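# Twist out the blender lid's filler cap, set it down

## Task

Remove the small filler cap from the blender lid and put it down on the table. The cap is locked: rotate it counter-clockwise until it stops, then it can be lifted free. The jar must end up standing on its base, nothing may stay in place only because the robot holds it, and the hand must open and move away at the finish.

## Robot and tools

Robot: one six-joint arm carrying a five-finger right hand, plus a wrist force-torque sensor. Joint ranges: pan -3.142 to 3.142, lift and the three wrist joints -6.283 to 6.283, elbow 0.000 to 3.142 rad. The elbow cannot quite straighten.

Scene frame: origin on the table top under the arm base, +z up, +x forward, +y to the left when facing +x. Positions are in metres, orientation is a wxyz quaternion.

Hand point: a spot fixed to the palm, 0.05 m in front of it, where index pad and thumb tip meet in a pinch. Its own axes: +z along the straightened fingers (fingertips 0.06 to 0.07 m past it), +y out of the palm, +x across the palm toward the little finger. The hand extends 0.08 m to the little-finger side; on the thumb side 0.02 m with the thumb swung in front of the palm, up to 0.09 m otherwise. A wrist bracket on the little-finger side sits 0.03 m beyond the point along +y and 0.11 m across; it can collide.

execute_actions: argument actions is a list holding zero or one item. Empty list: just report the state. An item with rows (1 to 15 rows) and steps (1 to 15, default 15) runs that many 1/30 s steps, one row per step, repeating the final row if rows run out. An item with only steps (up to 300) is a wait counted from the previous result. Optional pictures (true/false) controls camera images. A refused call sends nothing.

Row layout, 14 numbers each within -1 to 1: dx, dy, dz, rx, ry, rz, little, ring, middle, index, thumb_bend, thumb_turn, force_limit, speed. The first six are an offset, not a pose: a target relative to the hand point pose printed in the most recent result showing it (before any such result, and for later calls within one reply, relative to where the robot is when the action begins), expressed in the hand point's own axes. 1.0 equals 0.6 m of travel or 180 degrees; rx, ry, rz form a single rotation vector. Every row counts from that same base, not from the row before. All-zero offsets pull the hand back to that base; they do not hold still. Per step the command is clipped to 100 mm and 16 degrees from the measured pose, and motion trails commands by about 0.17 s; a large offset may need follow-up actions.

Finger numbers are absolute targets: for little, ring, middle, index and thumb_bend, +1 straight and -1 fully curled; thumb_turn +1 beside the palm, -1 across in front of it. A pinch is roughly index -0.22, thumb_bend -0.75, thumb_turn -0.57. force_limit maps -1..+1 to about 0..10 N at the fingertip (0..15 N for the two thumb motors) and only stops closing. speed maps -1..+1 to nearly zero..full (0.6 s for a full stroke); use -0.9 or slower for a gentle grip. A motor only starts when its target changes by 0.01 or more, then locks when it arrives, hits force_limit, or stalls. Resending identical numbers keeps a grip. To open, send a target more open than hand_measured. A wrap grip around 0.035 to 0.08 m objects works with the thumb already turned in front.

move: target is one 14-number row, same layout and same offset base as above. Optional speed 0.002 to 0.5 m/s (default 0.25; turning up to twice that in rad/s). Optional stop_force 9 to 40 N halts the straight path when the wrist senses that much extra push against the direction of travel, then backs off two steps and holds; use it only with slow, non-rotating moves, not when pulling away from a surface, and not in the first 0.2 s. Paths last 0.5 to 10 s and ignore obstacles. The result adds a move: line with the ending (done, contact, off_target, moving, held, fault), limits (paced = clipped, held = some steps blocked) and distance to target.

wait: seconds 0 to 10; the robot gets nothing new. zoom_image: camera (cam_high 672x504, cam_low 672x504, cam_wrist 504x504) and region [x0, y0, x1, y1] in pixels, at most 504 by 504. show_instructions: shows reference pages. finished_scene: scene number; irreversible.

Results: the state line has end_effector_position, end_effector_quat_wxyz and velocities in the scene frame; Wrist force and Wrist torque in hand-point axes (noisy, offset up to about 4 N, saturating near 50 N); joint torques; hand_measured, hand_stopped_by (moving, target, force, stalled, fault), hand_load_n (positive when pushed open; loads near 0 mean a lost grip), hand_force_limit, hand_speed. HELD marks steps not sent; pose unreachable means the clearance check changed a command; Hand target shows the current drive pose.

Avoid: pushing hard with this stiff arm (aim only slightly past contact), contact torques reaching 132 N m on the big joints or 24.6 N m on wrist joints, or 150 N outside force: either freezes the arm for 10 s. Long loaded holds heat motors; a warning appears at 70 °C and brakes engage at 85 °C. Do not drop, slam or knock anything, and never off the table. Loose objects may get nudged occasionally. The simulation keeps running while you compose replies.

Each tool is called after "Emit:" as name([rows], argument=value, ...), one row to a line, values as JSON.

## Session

Emit:
execute_actions(actions=[])

Scene clock: 0.00 s of 6600.00 s.
end_effector_position=(+0.3433, -0.1571, +0.3807) hand_measured=(+1.000, +1.000, +1.000, +1.000, +1.000, +1.000) hand_load_n=(+0.0, +0.0, +0.0, +0.0, +0.0, +0.0) hand_stopped_by=(target, target, target, target, target, target) hand_force_limit=0.00 hand_speed=-0.80 end_effector_quat_wxyz=(-0.016, +0.969, +0.248, +0.006) end_effector_velocity=(+0.000, +0.000, +0.000) end_effector_angular_velocity=(-0.000, -0.002, +0.001)
Joint positions: [-0.658 -1.728  1.552  1.584  1.553  0.425]
Joint velocities: [ 0.    -0.    -0.001 -0.001 -0.001 -0.001]
Joint torques (N m, as the arm reports them, + toward a larger angle): no reading
Motor temperatures (°C, as the motors report them): [31 28 30 36 38 38]
Wrist force (N, on the end effector, along its own x y z axes, offset not removed): no reading
Wrist torque (N m, same axes, about the end effector's origin, offset not removed): no reading
Hand target: +0.343, -0.157, +0.381; -0.016, +0.969, +0.248, +0.006
camera_calibration (this result's frames):
cam_wrist: T_world_to_cam=[[0.344449, -0.938411, -0.027206, -0.253249], [-0.78356, -0.30333, 0.54224, 0.011066], [-0.517097, -0.165457, -0.839783, 0.606268], [0, 0, 0, 1]] pos_world=[0.409401, -0.133984, 0.496243]

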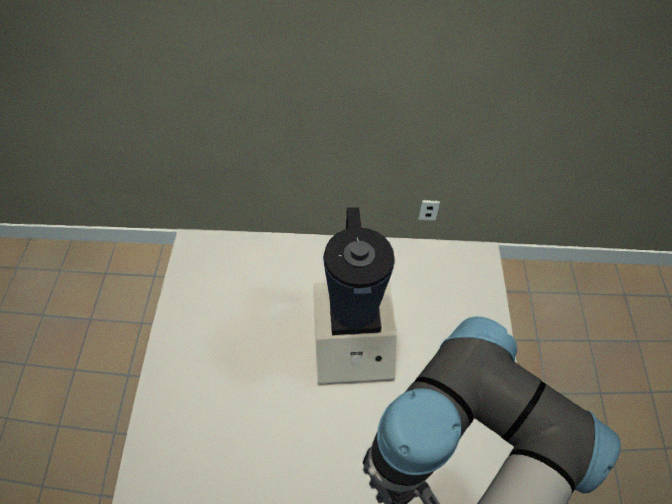

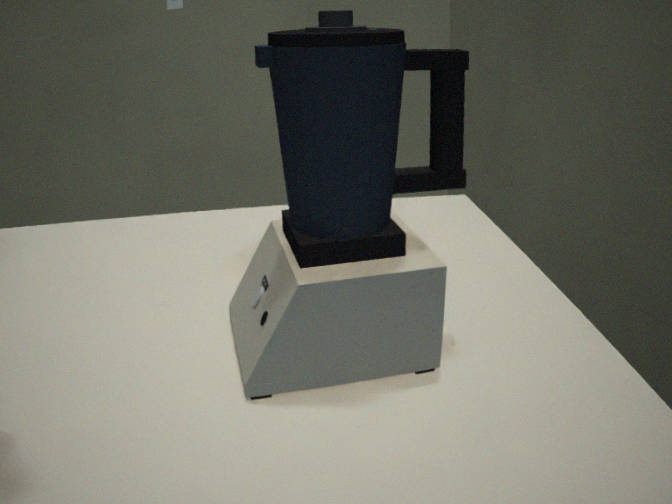

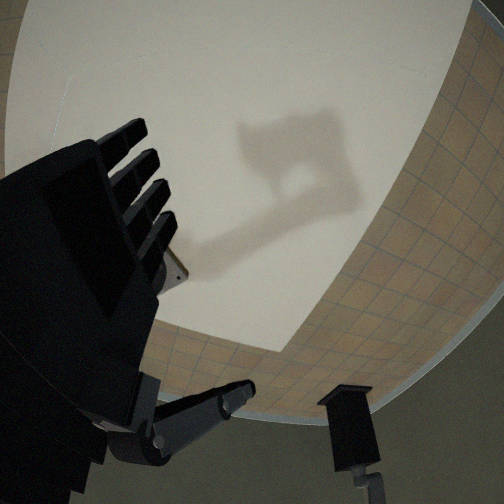

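Emit:
zoom_image(camera="cam_high", region=[310, 215, 410, 295])

Emit:
zoom_image(camera="cam_low", region=[265, 0, 405, 70])

Region (310, 215, 410, 295) of cam_high's 672x504 image, scaled by 5.040, with more detail than that image has; it fills the top 403 rows of this view, and the rest is white.

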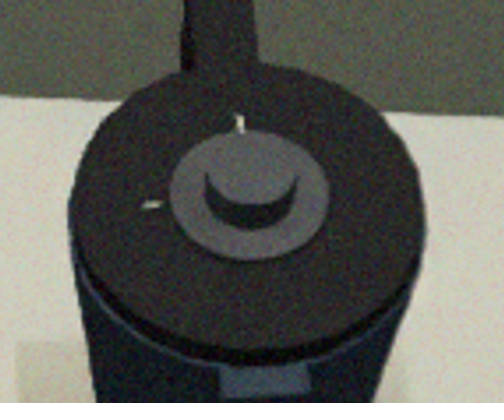

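Region (265, 0, 405, 70) of cam_low's 672x504 image, scaled by 3.600, with more detail than that image has.

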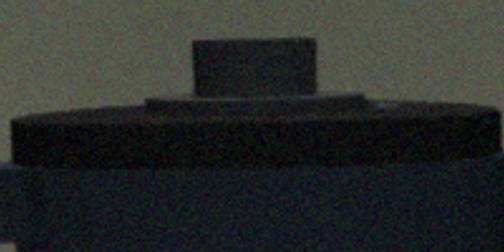

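Emit:
move(target=[0.144,-0.054,0,0,0,0.659,-1,-1,0.3,0.3,0.1,-1,0.5,0.3], speed=0.5)

Scene clock: 52.03 s of 6600.00 s.
end_effector_position=(+0.4034, -0.0873, +0.3834) hand_measured=(-1.000, -1.000, +0.300, +0.300, +0.100, -1.000) hand_load_n=(+0.0, +0.0, +0.0, +0.0, +0.0, +0.0) hand_stopped_by=(target, target, target, target, target, target) hand_force_limit=0.50 hand_speed=0.30 end_effector_quat_wxyz=(-0.014, +0.708, -0.706, -0.010) end_effector_velocity=(-0.000, +0.000, -0.001) end_effector_angular_velocity=(-0.000, +0.004, -0.010)
Joint positions: [-0.511 -1.395  1.165  1.638  1.577  2.639]
Joint velocities: [-0.     0.001  0.002 -0.     0.002  0.01 ]
Joint torques (N m, as the arm reports them, + toward a larger angle): [  9.3  -20.22 -26.35   4.38   2.69   2.11]
Motor temperatures (°C, as the motors report them): [31 28 30 36 38 38]
Wrist force (N, on the end effector, along its own x y z axes, offset not removed): [-1.7 -1.4 -0.3]
Wrist torque (N m, same axes, about the end effector's origin, offset not removed): [-0.09 0.29 -0.03]
Hand target: +0.403, -0.087, +0.383; -0.014, +0.708, -0.706, -0.010
Off the commanded pose: 0.000 m, 0 deg.
After step 90, 46.30 s passed at rest.
move: done
camera_calibration (this result's frames):
cam_wrist: T_world_to_cam=[[-0.989217, 0.146426, 0.00300352, 0.412746], [0.120614, 0.802865, 0.583832, -0.206221], [0.0830767, 0.577899, -0.811869, 0.463282], [0, 0, 0, 1]] pos_world=[0.394681, -0.1626, 0.495283]

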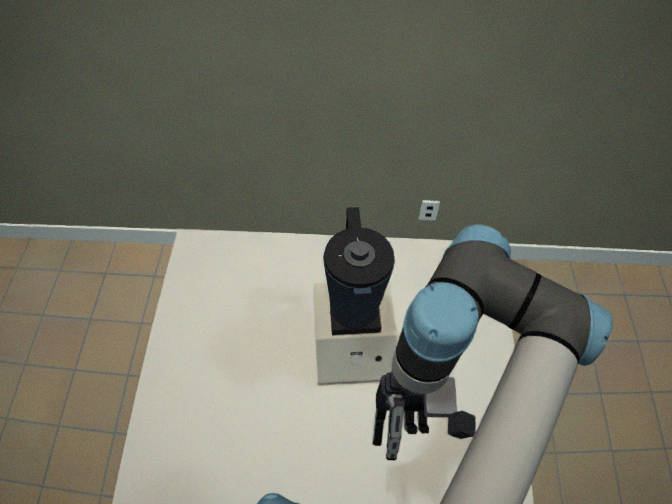

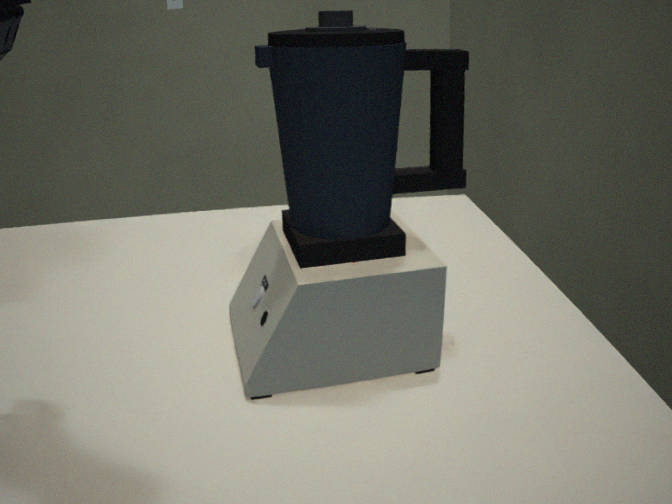

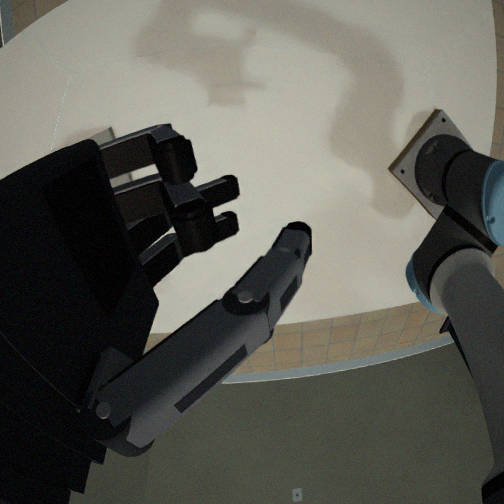

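Emit:
move(target=[-0.078,-0.362,-0.092,0.3167,0.0099,-0.0054,-1,-1,0.3,0.3,0.1,-1,0.5,0.3], speed=0.4)

Emit:
zoom_image(camera="cam_wrist", region=[200, 80, 340, 200])

Emit:
move(target=[0,-0.106,0.228,0,0,0,-1,-1,0.3,0.3,0.1,-1,0.5,0.3], speed=0.2)

Emit:
zoom_image(camera="cam_wrist", region=[230, 120, 410, 280])

Scene clock: 68.80 s of 6600.00 s.
end_effector_position=(+0.6198, -0.0418, +0.4410) hand_measured=(-1.000, -1.000, +0.300, +0.300, +0.100, -1.000) hand_load_n=(+0.0, +0.0, +0.0, +0.0, +0.0, +0.0) hand_stopped_by=(target, target, target, target, target, target) hand_force_limit=0.50 hand_speed=0.30 end_effector_quat_wxyz=(-0.339, +0.622, -0.620, +0.338) end_effector_velocity=(+0.002, -0.000, -0.001) end_effector_angular_velocity=(-0.000, -0.006, -0.003)
Joint positions: [-0.398 -1.544  1.173  0.824  1.277  2.871]
Joint velocities: [ 0.002 -0.     0.006 -0.013  0.002  0.004]
Joint torques (N m, as the arm reports them, + toward a larger angle): [ 14.61 -40.94  -6.54  -1.58   2.12   1.87]
Motor temperatures (°C, as the motors report them): [31 28 30 36 38 38]
Wrist force (N, on the end effector, along its own x y z axes, offset not removed): [-3.6 -3.3 0.1]
Wrist torque (N m, same axes, about the end effector's origin, offset not removed): [-0.35 0.57 -0.24]
Hand target: +0.620, -0.042, +0.441; -0.339, +0.622, -0.619, +0.339
Off the commanded pose: 0.000 m, 0 deg.
After step 90, 11.90 s passed at rest.
move: done
camera_calibration (this result's frames):
cam_wrist: T_world_to_cam=[[-0.538342, 0.146422, -0.829909, 0.707813], [-0.402431, 0.820583, 0.405823, 0.100941], [0.740431, 0.552452, -0.382829, -0.131943], [0, 0, 0, 1]] pos_world=[0.519362, -0.113577, 0.495945]

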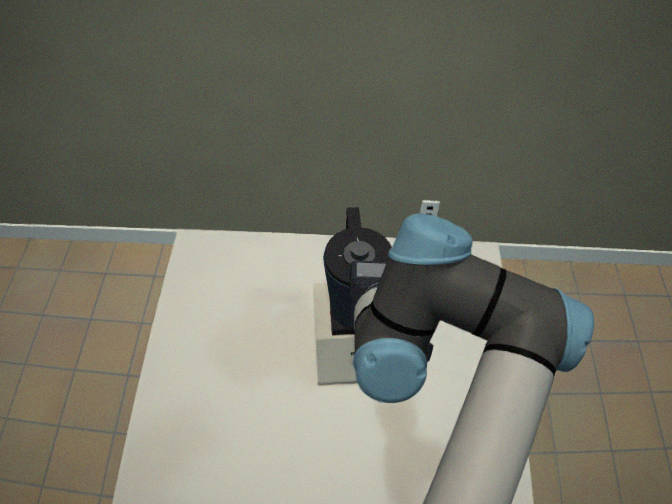

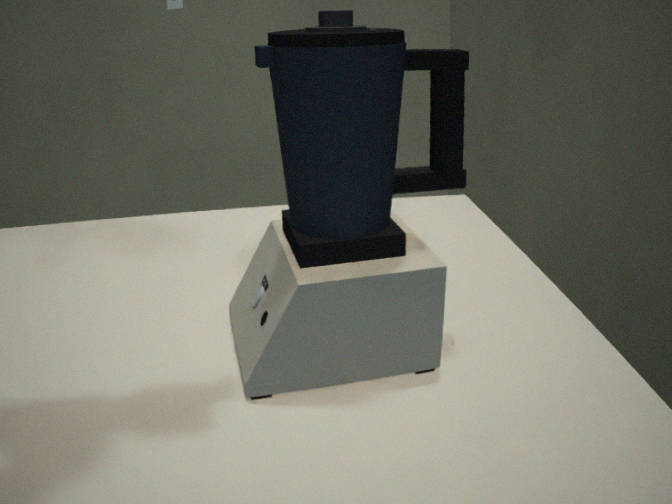

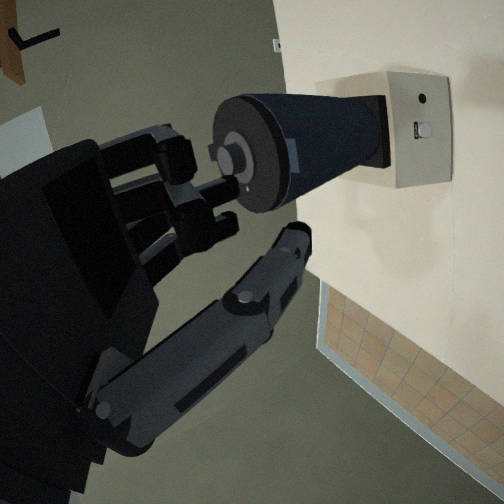

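Region (200, 80, 340, 200) of cam_wrist's 504x504 image, scaled by 3.600, with more detail than that image has; it fills the top 432 rows of this view, and the rest is white.

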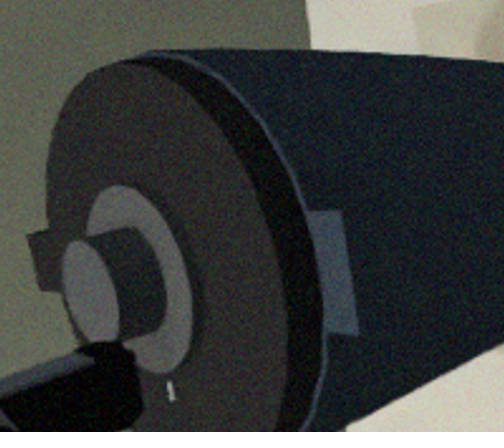

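Scene clock: 70.17 s of 6600.00 s.
end_effector_position=(+0.7690, -0.0415, +0.4204) hand_measured=(-1.000, -1.000, +0.300, +0.300, +0.100, -1.000) hand_load_n=(+0.0, +0.0, +0.0, +0.0, +0.0, +0.0) hand_stopped_by=(target, target, target, target, target, target) hand_force_limit=0.50 hand_speed=0.30 end_effector_quat_wxyz=(-0.339, +0.622, -0.620, +0.338) end_effector_velocity=(+0.003, -0.000, -0.001) end_effector_angular_velocity=(-0.000, +0.005, +0.001)
Joint positions: [-0.283 -1.109  0.612  0.937  1.381  2.923]
Joint velocities: [ 0.001  0.017 -0.028  0.017  0.002 -0.001]
Joint torques (N m, as the arm reports them, + toward a larger angle): [ 14.61 -32.68 -26.66   2.45   2.72  -1.94]
Motor temperatures (°C, as the motors report them): [31 28 30 36 38 38]
Wrist force (N, on the end effector, along its own x y z axes, offset not removed): [-2.3 -3.5 0.7]
Wrist torque (N m, same axes, about the end effector's origin, offset not removed): [-0.48 0.41 -0.20]
Hand target: +0.769, -0.041, +0.420; -0.339, +0.622, -0.620, +0.338
Off the commanded pose: 0.000 m, 0 deg.
move: done
camera_calibration (this result's frames):
cam_wrist: T_world_to_cam=[[-0.53791, 0.146423, -0.830189, 0.770771], [-0.402577, 0.820631, 0.405582, 0.169262], [0.740665, 0.552382, -0.382479, -0.250805], [0, 0, 0, 1]] pos_world=[0.668509, -0.113221, 0.475308]

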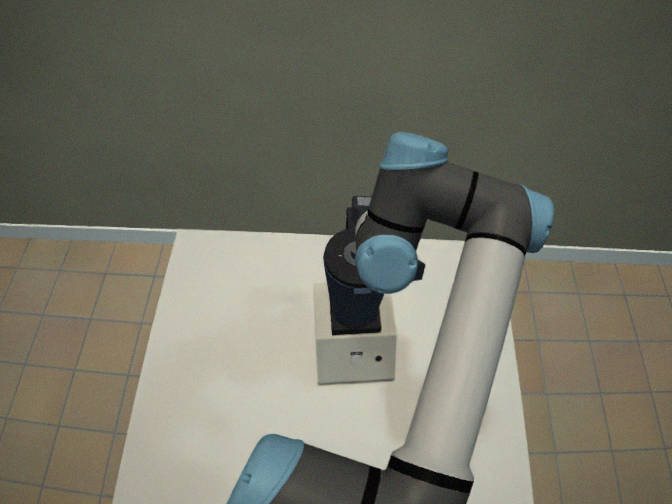

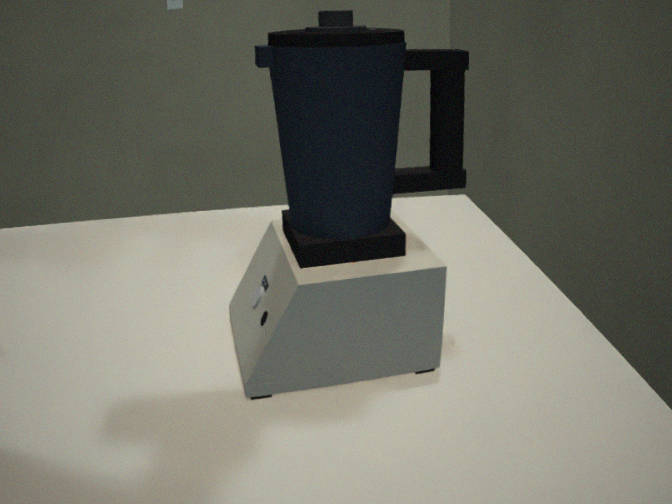

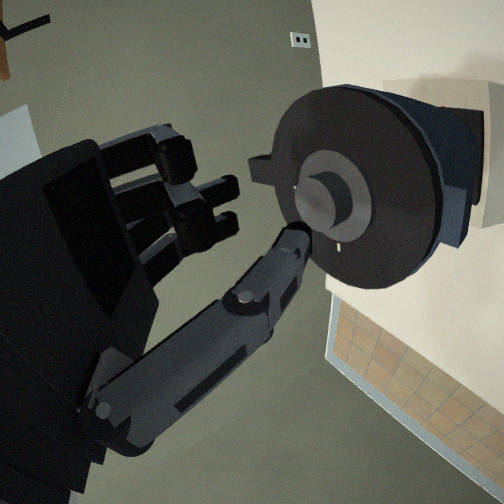

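Region (230, 120, 410, 280) of cam_wrist's 504x504 image, scaled by 2.800, with more detail than that image has.

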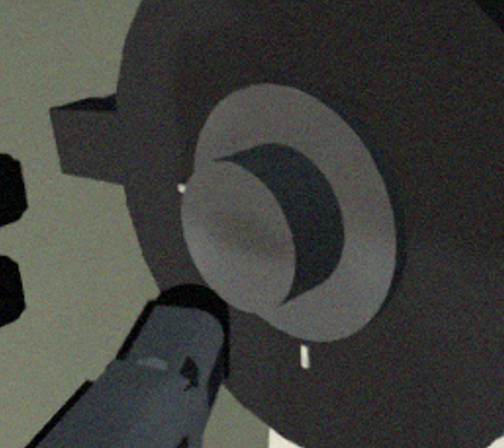

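Emit:
move(target=[0.0027,0.0182,0.021,0,0.1864,0.1211,-1,-1,0.3,0.3,0.1,-1,0.5,0.3], speed=0.2)

Emit:
zoom_image(camera="cam_wrist", region=[200, 120, 380, 280])

Emit:
zoom_image(camera="cam_low", region=[265, 0, 405, 70])

Scene clock: 90.17 s of 6600.00 s.
end_effector_position=(+0.7738, -0.0432, +0.4043) hand_measured=(-1.000, -1.000, +0.300, +0.300, +0.100, -1.000) hand_load_n=(+0.0, +0.0, +0.0, +0.0, +0.0, +0.0) hand_stopped_by=(target, target, target, target, target, target) hand_force_limit=0.50 hand_speed=0.30 end_effector_quat_wxyz=(+0.204, -0.372, +0.795, -0.433) end_effector_velocity=(+0.000, +0.000, -0.000) end_effector_angular_velocity=(+0.002, +0.006, -0.010)
Joint positions: [-0.049 -0.989  0.5    0.971  2.172  3.428]
Joint velocities: [ 0.003  0.016 -0.027  0.022  0.01   0.011]
Joint torques (N m, as the arm reports them, + toward a larger angle): [ 17.78 -33.85 -27.56   2.3    3.03   1.79]
Motor temperatures (°C, as the motors report them): [31 28 30 36 38 38]
Wrist force (N, on the end effector, along its own x y z axes, offset not removed): [-1.9 -2.2 0.6]
Wrist torque (N m, same axes, about the end effector's origin, offset not removed): [-0.21 0.32 -0.03]
Hand target: +0.774, -0.043, +0.404; +0.204, -0.372, +0.795, -0.433
Off the commanded pose: 0.000 m, 0 deg.
After step 90, 14.77 s passed at rest.
move: done
camera_calibration (this result's frames):
cam_wrist: T_world_to_cam=[[-0.316779, 0.45956, -0.829733, 0.602476], [0.217515, 0.886669, 0.408051, -0.298805], [0.923222, -0.0512174, -0.380839, -0.427517], [0, 0, 0, 1]] pos_world=[0.650539, -0.033829, 0.459007]

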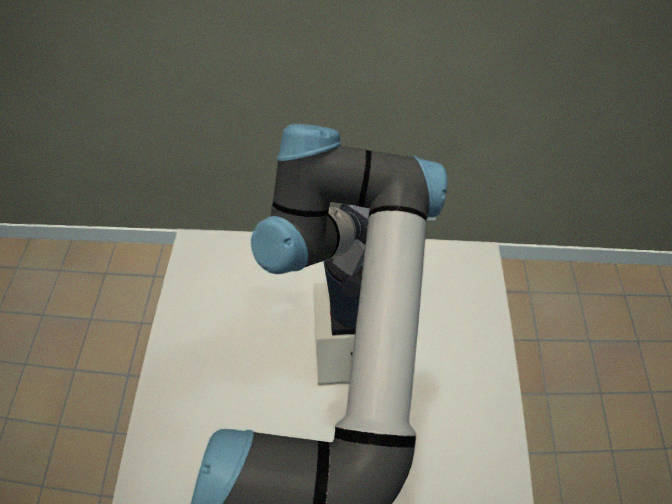

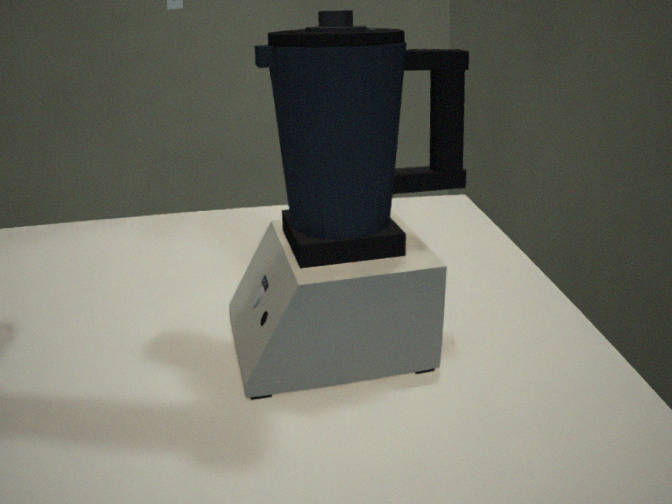

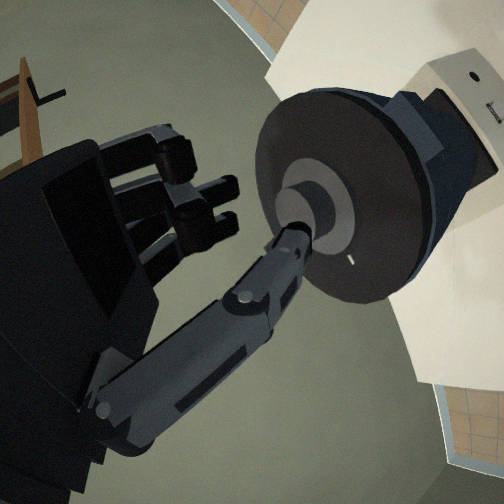

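Region (200, 120, 380, 280) of cam_wrist's 504x504 image, scaled by 2.800, with more detail than that image has.

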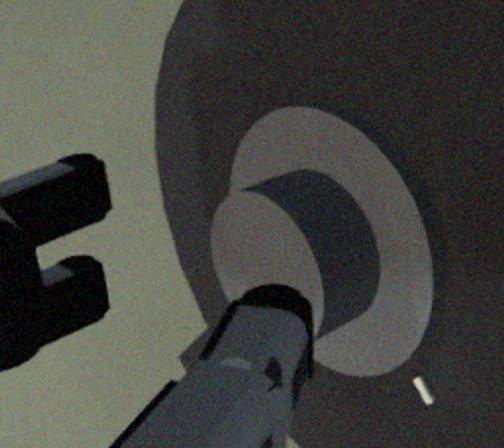

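Region (265, 0, 405, 70) of cam_low's 672x504 image, scaled by 3.600, with more detail than that image has.

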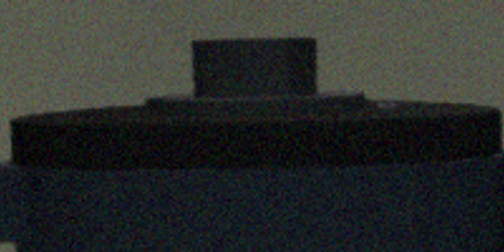

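Emit:
move(target=[-0.0047,0.0168,0.0111,0,0,0,-1,-1,0.3,0.3,0.1,-1,0.5,0.3], speed=0.03, stop_force=10)

Emit:
zoom_image(camera="cam_low", region=[265, 0, 405, 70])

Scene clock: 104.53 s of 6600.00 s.
end_effector_position=(+0.7757, -0.0412, +0.3925) hand_measured=(-1.000, -1.000, +0.300, +0.300, +0.100, -1.000) hand_load_n=(+0.0, +0.0, +0.0, +0.0, +0.0, +0.0) hand_stopped_by=(target, target, target, target, target, target) hand_force_limit=0.50 hand_speed=0.30 end_effector_quat_wxyz=(+0.204, -0.372, +0.795, -0.433) end_effector_velocity=(+0.000, +0.000, -0.002) end_effector_angular_velocity=(-0.002, -0.000, +0.001)
Joint positions: [-0.048 -0.997  0.548  0.932  2.174  3.429]
Joint velocities: [ 0.    -0.003  0.011 -0.009  0.    -0.002]
Joint torques (N m, as the arm reports them, + toward a larger angle): [ 17.13 -63.18  -8.94  -2.05   2.44  -2.29]
Motor temperatures (°C, as the motors report them): [31 28 30 36 38 38]
Wrist force (N, on the end effector, along its own x y z axes, offset not removed): [-2.5 -2.3 0.0]
Wrist torque (N m, same axes, about the end effector's origin, offset not removed): [-0.20 0.46 -0.19]
Hand target: +0.776, -0.041, +0.392; +0.204, -0.372, +0.795, -0.433
Off the commanded pose: 0.000 m, 0 deg.
After step 90, 10.60 s passed at rest.
move: done
camera_calibration (this result's frames):
cam_wrist: T_world_to_cam=[[-0.31672, 0.459717, -0.829668, 0.592264], [0.217701, 0.88658, 0.408145, -0.296391], [0.923198, -0.0513519, -0.380878, -0.433666], [0, 0, 0, 1]] pos_world=[0.652466, -0.0317689, 0.447179]

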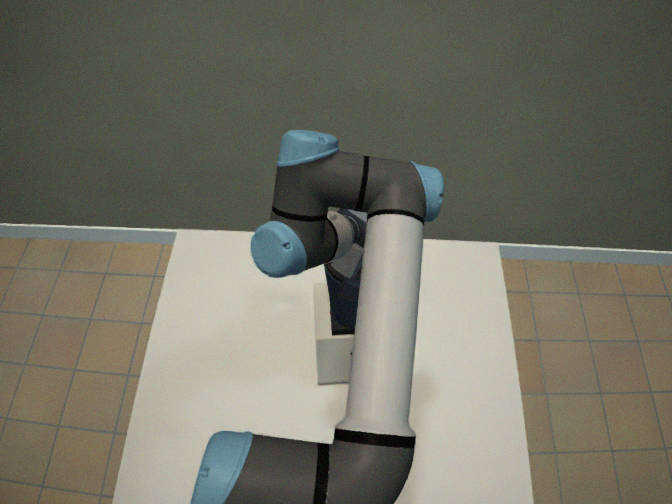

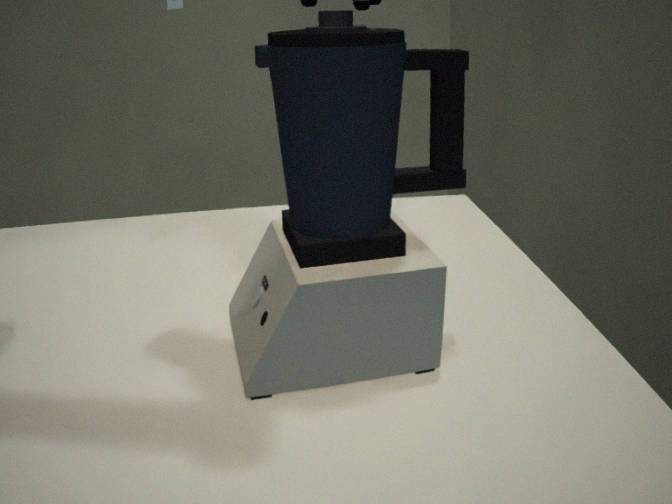

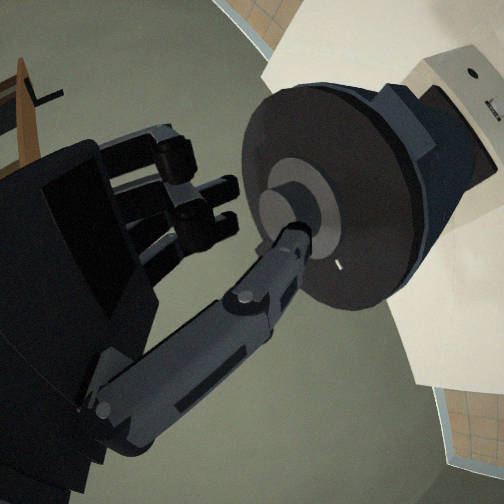

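Region (265, 0, 405, 70) of cam_low's 672x504 image, scaled by 3.600, with more detail than that image has.

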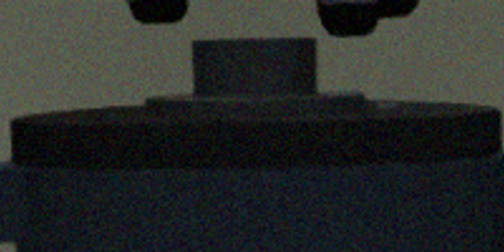

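Emit:
move(target=[0,0.0203,0.0132,0,0,0,-1,-1,0.3,0.3,0.1,-1,0.5,0.3], speed=0.02, stop_force=10)

Emit:
zoom_image(camera="cam_low", region=[265, 0, 405, 70])

Emit:
zoom_image(camera="cam_wrist", region=[200, 130, 380, 280])

Scene clock: 121.73 s of 6600.00 s.
end_effector_position=(+0.7758, -0.0412, +0.3781) hand_measured=(-1.000, -1.000, +0.300, +0.300, +0.100, -1.000) hand_load_n=(+0.0, +0.0, +0.0, +0.0, +0.0, +0.0) hand_stopped_by=(target, target, target, target, target, target) hand_force_limit=0.50 hand_speed=0.30 end_effector_quat_wxyz=(+0.204, -0.372, +0.795, -0.433) end_effector_velocity=(-0.000, +0.000, -0.002) end_effector_angular_velocity=(+0.000, +0.001, +0.001)
Joint positions: [-0.051 -1.016  0.617  0.88   2.171  3.428]
Joint velocities: [-0.001 -0.003  0.01  -0.007 -0.001 -0.   ]
Joint torques (N m, as the arm reports them, + toward a larger angle): [ -2.98 -61.62  -8.72  -2.04  -2.46  -2.17]
Motor temperatures (°C, as the motors report them): [31 28 30 36 38 38]
Wrist force (N, on the end effector, along its own x y z axes, offset not removed): [-3.1 -2.0 -0.2]
Wrist torque (N m, same axes, about the end effector's origin, offset not removed): [-0.23 0.52 -0.13]
Hand target: +0.776, -0.041, +0.378; +0.204, -0.372, +0.795, -0.433
Off the commanded pose: 0.000 m, 0 deg.
After step 90, 13.20 s passed at rest.
move: done
camera_calibration (this result's frames):
cam_wrist: T_world_to_cam=[[-0.316778, 0.459745, -0.82963, 0.580444], [0.217764, 0.886564, 0.408146, -0.29059], [0.923163, -0.0513712, -0.38096, -0.439159], [0, 0, 0, 1]] pos_world=[0.652568, -0.0317898, 0.432855]

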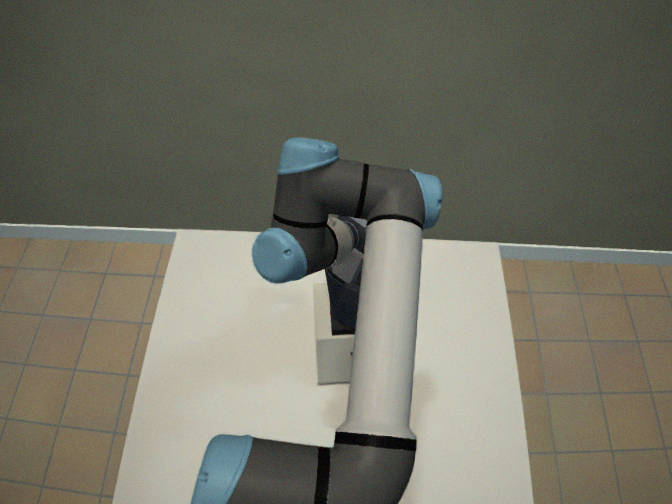

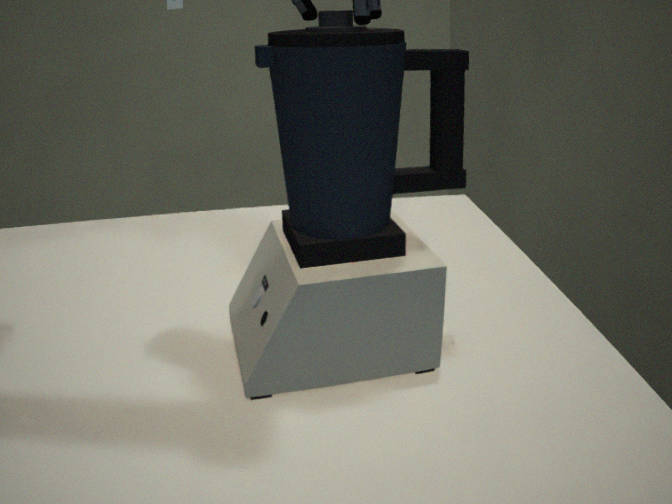

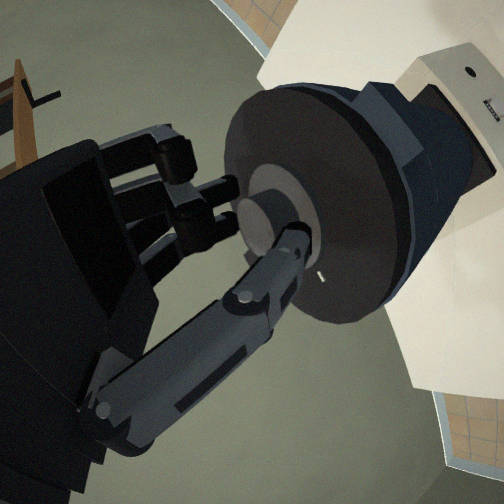

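Region (265, 0, 405, 70) of cam_low's 672x504 image, scaled by 3.600, with more detail than that image has.

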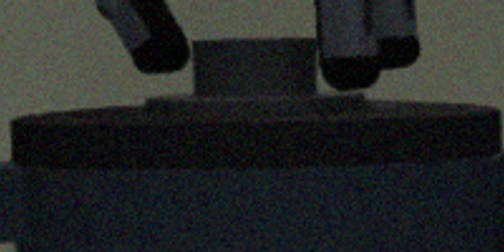

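Region (200, 130, 380, 280) of cam_wrist's 504x504 image, scaled by 2.800, with more detail than that image has.

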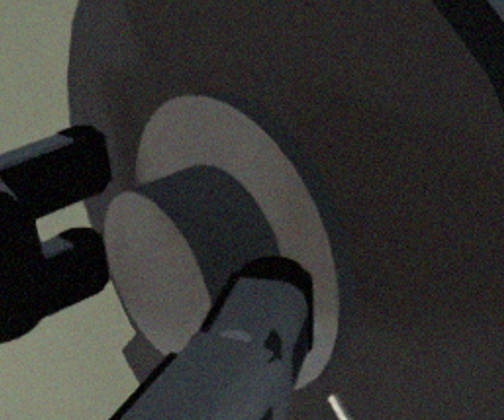

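Emit:
move(target=[0,0.0014,0.0009,0,0,0,-1,-1,-0.3,-0.3,-0.5,-1,-0.85,-0.85], speed=0.01)

Emit:
zoom_image(camera="cam_low", region=[265, 0, 405, 70])

Scene clock: 131.27 s of 6600.00 s.
end_effector_position=(+0.7758, -0.0412, +0.3771) hand_measured=(-1.000, -1.000, +0.102, +0.084, -0.092, -1.000) hand_load_n=(+0.0, +0.0, +0.5, +2.5, +1.5, +0.0) hand_stopped_by=(target, target, force, force, force, target) hand_force_limit=-0.85 hand_speed=-0.85 end_effector_quat_wxyz=(+0.204, -0.372, +0.795, -0.433) end_effector_velocity=(+0.000, -0.000, +0.001) end_effector_angular_velocity=(-0.000, -0.002, -0.000)
Joint positions: [-0.051 -1.017  0.622  0.877  2.171  3.428]
Joint velocities: [-0.    -0.001 -0.    -0.001  0.    -0.   ]
Joint torques (N m, as the arm reports them, + toward a larger angle): [  0.74 -61.83  -8.01   0.1   -2.3   -1.95]
Motor temperatures (°C, as the motors report them): [31 28 30 36 38 38]
Wrist force (N, on the end effector, along its own x y z axes, offset not removed): [-2.7 -3.8 0.1]
Wrist torque (N m, same axes, about the end effector's origin, offset not removed): [-0.10 0.53 -0.15]
Hand target: +0.776, -0.041, +0.377; +0.204, -0.372, +0.795, -0.433
Off the commanded pose: 0.000 m, 0 deg.
After step 90, 5.07 s passed at rest.
move: done
camera_calibration (this result's frames):
cam_wrist: T_world_to_cam=[[-0.316737, 0.459747, -0.829645, 0.5796], [0.217769, 0.886561, 0.408149, -0.29018], [0.923176, -0.0513954, -0.380925, -0.439575], [0, 0, 0, 1]] pos_world=[0.652578, -0.0317995, 0.431853]

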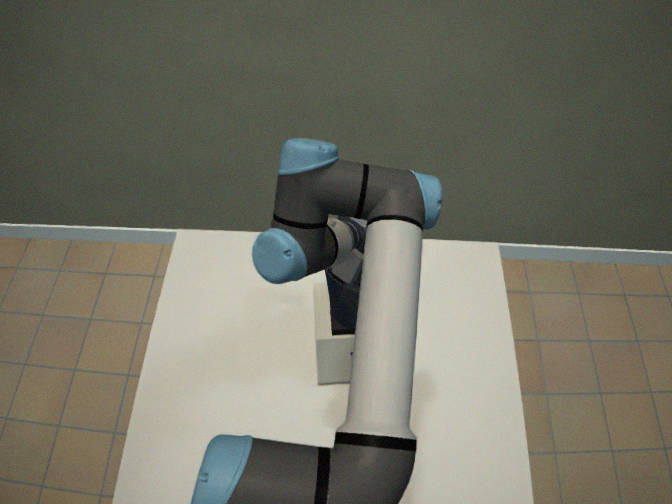

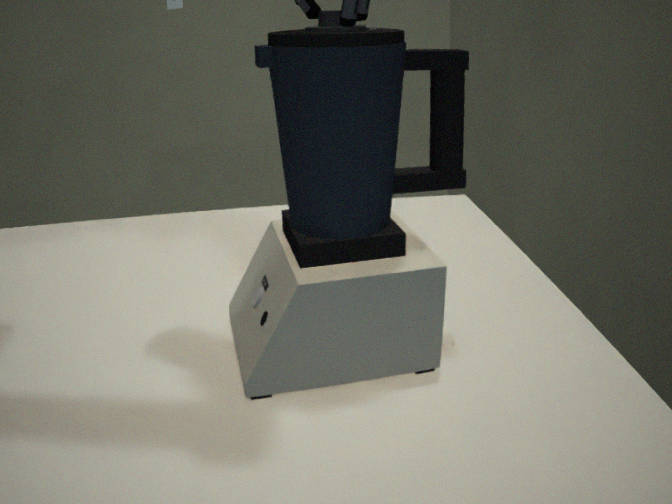

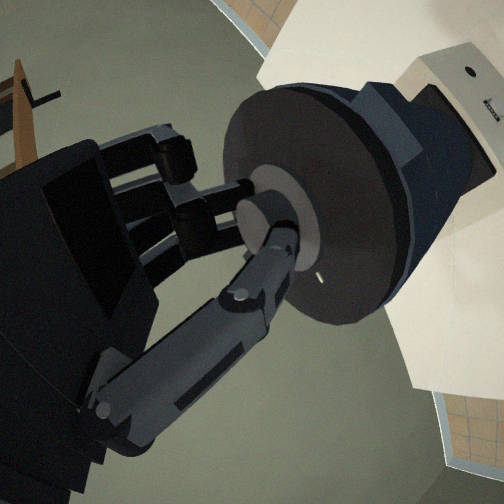

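Region (265, 0, 405, 70) of cam_low's 672x504 image, scaled by 3.600, with more detail than that image has.

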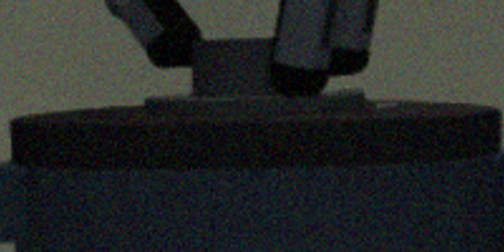

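Emit:
move(target=[0,0,0,0,0,0,-1,-1,-0.35,-0.35,-0.55,-1,0.6,-0.92])

Emit:
move(target=[0.0047,0.0034,-0.0052,0,-0.1285,-0.0827,-1,-1,-0.35,-0.35,-0.55,-1,0.6,-0.92], speed=0.15)

Emit:
move(target=[0.0047,0.0034,-0.0052,0,-0.1285,-0.0827,-1,-1,-0.35,-0.35,-0.55,-1,0.6,-0.92], speed=0.15)

Scene clock: 146.07 s of 6600.00 s.
end_effector_position=(+0.7758, -0.0412, +0.3771) hand_measured=(-1.000, -1.000, +0.074, +0.062, -0.126, -1.000) hand_load_n=(+0.0, +0.0, +8.5, +8.5, +11.0, +1.0) hand_stopped_by=(target, target, force, force, force, target) hand_force_limit=0.60 hand_speed=-0.92 end_effector_quat_wxyz=(+0.204, -0.372, +0.795, -0.433) end_effector_velocity=(+0.000, -0.000, +0.001) end_effector_angular_velocity=(-0.000, -0.002, -0.000)
Joint positions: [-0.051 -1.017  0.622  0.877  2.171  3.428]
Joint velocities: [ 0.    -0.001  0.    -0.001  0.     0.   ]
Joint torques (N m, as the arm reports them, + toward a larger angle): [ 14.96 -53.74 -11.18   0.99  -2.5   -1.75]
Motor temperatures (°C, as the motors report them): [31 28 30 36 38 38]
Wrist force (N, on the end effector, along its own x y z axes, offset not removed): [-2.0 -5.4 0.8]
Wrist torque (N m, same axes, about the end effector's origin, offset not removed): [-0.18 0.48 -0.22]
Hand target: +0.776, -0.041, +0.377; +0.204, -0.372, +0.795, -0.433
Off the commanded pose: 0.000 m, 0 deg.
After step 90, 10.87 s passed at rest.
move: done
camera_calibration (this result's frames):
cam_wrist: T_world_to_cam=[[-0.316755, 0.459748, -0.829637, 0.579618], [0.217774, 0.886561, 0.408147, -0.290184], [0.923169, -0.0513907, -0.380944, -0.439543], [0, 0, 0, 1]] pos_world=[0.652564, -0.0318004, 0.431869]

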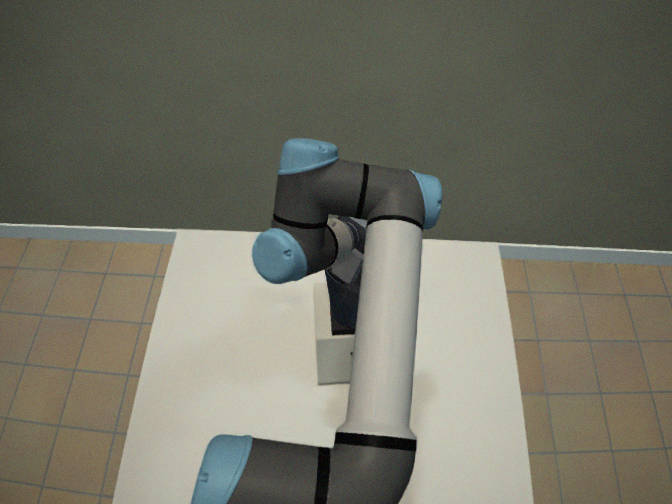

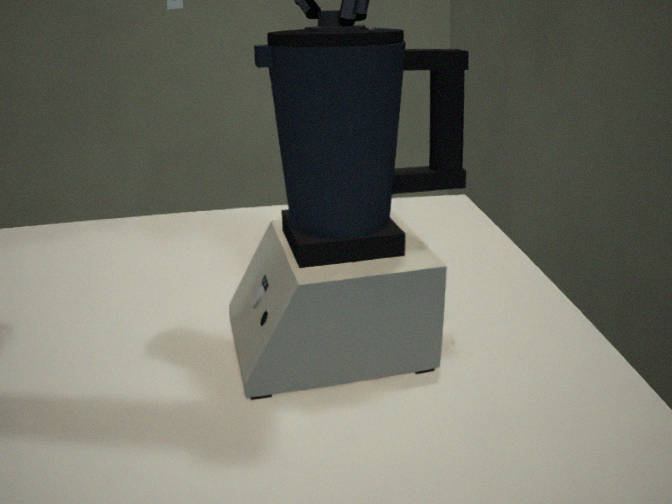

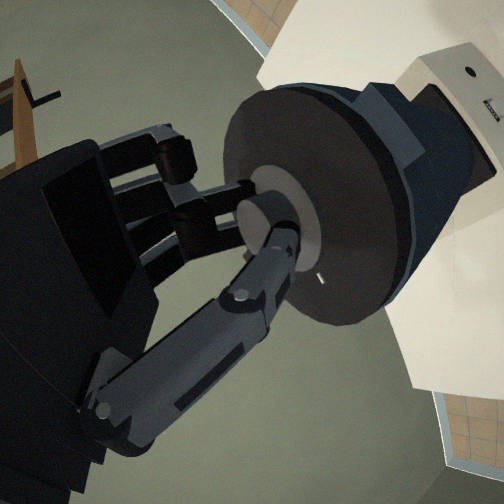

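Scene clock: 148.07 s of 6600.00 s.
end_effector_position=(+0.7710, -0.0409, +0.3772) hand_measured=(-1.000, -1.000, +0.074, +0.062, -0.124, -1.000) hand_load_n=(+0.0, +0.0, +7.5, +8.5, +11.5, +3.5) hand_stopped_by=(target, target, force, force, force, target) hand_force_limit=0.60 hand_speed=-0.92 end_effector_quat_wxyz=(+0.301, -0.550, +0.684, -0.373) end_effector_velocity=(+0.000, +0.000, +0.000) end_effector_angular_velocity=(+0.001, -0.001, +0.014)
Joint positions: [-0.214 -1.163  0.823  0.752  1.624  3.074]
Joint velocities: [-0.005 -0.001  0.001 -0.    -0.017 -0.009]
Joint torques (N m, as the arm reports them, + toward a larger angle): [ -4.26 -58.13  -8.38   2.52  -2.45  -2.34]
Motor temperatures (°C, as the motors report them): [31 28 30 36 38 38]
Wrist force (N, on the end effector, along its own x y z axes, offset not removed): [-3.4 -3.5 1.7]
Wrist torque (N m, same axes, about the end effector's origin, offset not removed): [-0.37 0.47 -0.11]
Hand target: +0.771, -0.041, +0.377; +0.302, -0.550, +0.684, -0.373
Off the commanded pose: 0.000 m, 0 deg.
move: done
camera_calibration (this result's frames):
cam_wrist: T_world_to_cam=[[-0.491974, 0.261773, -0.830323, 0.705273], [-0.215587, 0.887392, 0.407502, 0.044979], [0.843495, 0.379487, -0.380139, -0.3564], [0, 0, 0, 1]] pos_world=[0.657295, -0.089286, 0.431794]

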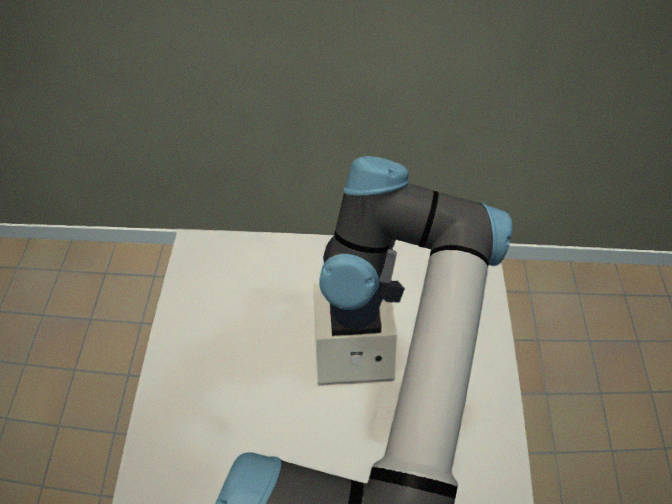

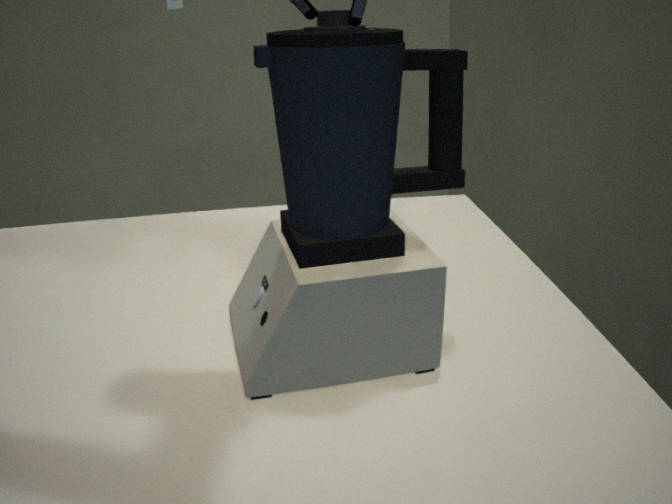

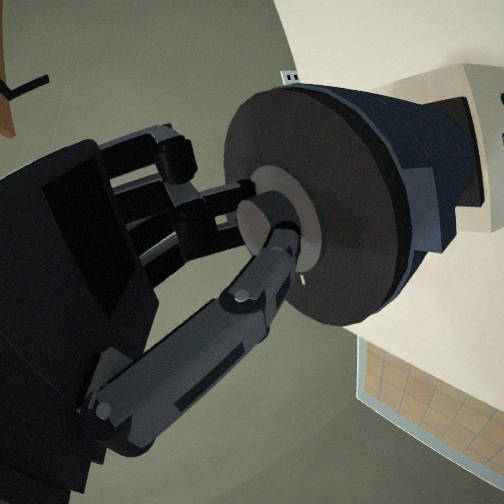

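Scene clock: 150.10 s of 6600.00 s.
end_effector_position=(+0.7667, -0.0428, +0.3773) hand_measured=(-1.000, -1.000, +0.074, +0.062, -0.124, -1.000) hand_load_n=(+0.0, +0.0, +7.5, +8.5, +11.0, +4.0) hand_stopped_by=(target, target, force, force, force, target) hand_force_limit=0.60 hand_speed=-0.92 end_effector_quat_wxyz=(-0.382, +0.696, -0.534, +0.291) end_effector_velocity=(-0.000, -0.000, +0.000) end_effector_angular_velocity=(-0.001, +0.002, +0.010)
Joint positions: [-0.37  -1.079  0.678  0.926  1.094  2.717]
Joint velocities: [-0.002  0.008 -0.014  0.013 -0.008 -0.009]
Joint torques (N m, as the arm reports them, + toward a larger angle): [ -5.33 -32.41 -28.66   2.56  -2.65  -2.28]
Motor temperatures (°C, as the motors report them): [31 28 30 36 38 38]
Wrist force (N, on the end effector, along its own x y z axes, offset not removed): [-4.4 -3.3 0.1]
Wrist torque (N m, same axes, about the end effector's origin, offset not removed): [-0.20 0.46 0.04]
Hand target: +0.767, -0.043, +0.377; -0.382, +0.697, -0.533, +0.291
Off the commanded pose: 0.000 m, 0 deg.
move: done
camera_calibration (this result's frames):
cam_wrist: T_world_to_cam=[[-0.556017, 0.00540607, -0.831153, 0.742178], [-0.600856, 0.68832, 0.406432, 0.332986], [0.574297, 0.725387, -0.379469, -0.131053], [0, 0, 0, 1]] pos_world=[0.688004, -0.138149, 0.431797]

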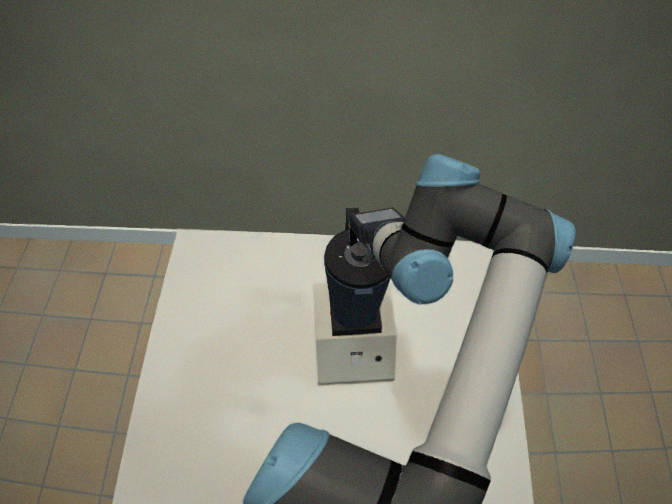

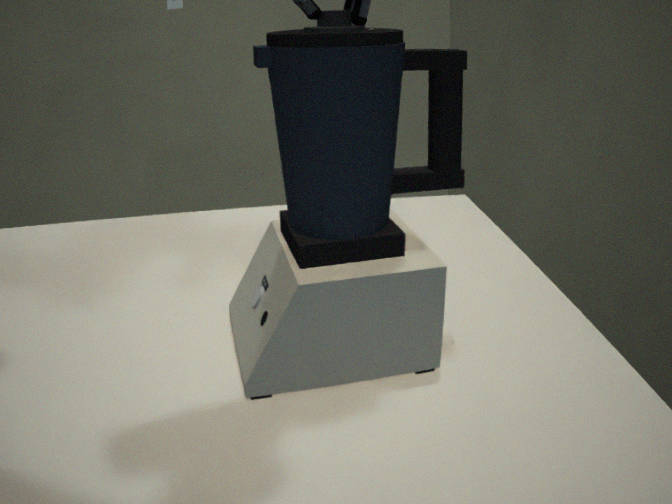

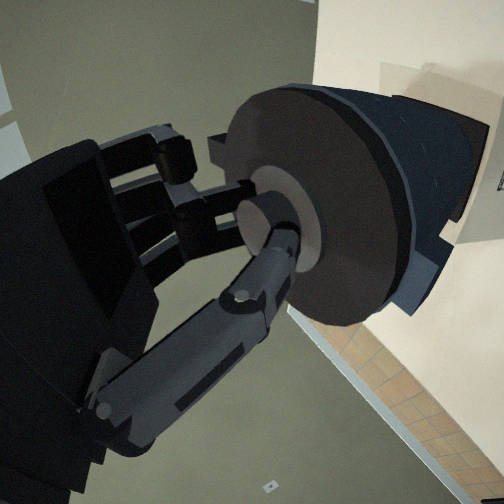

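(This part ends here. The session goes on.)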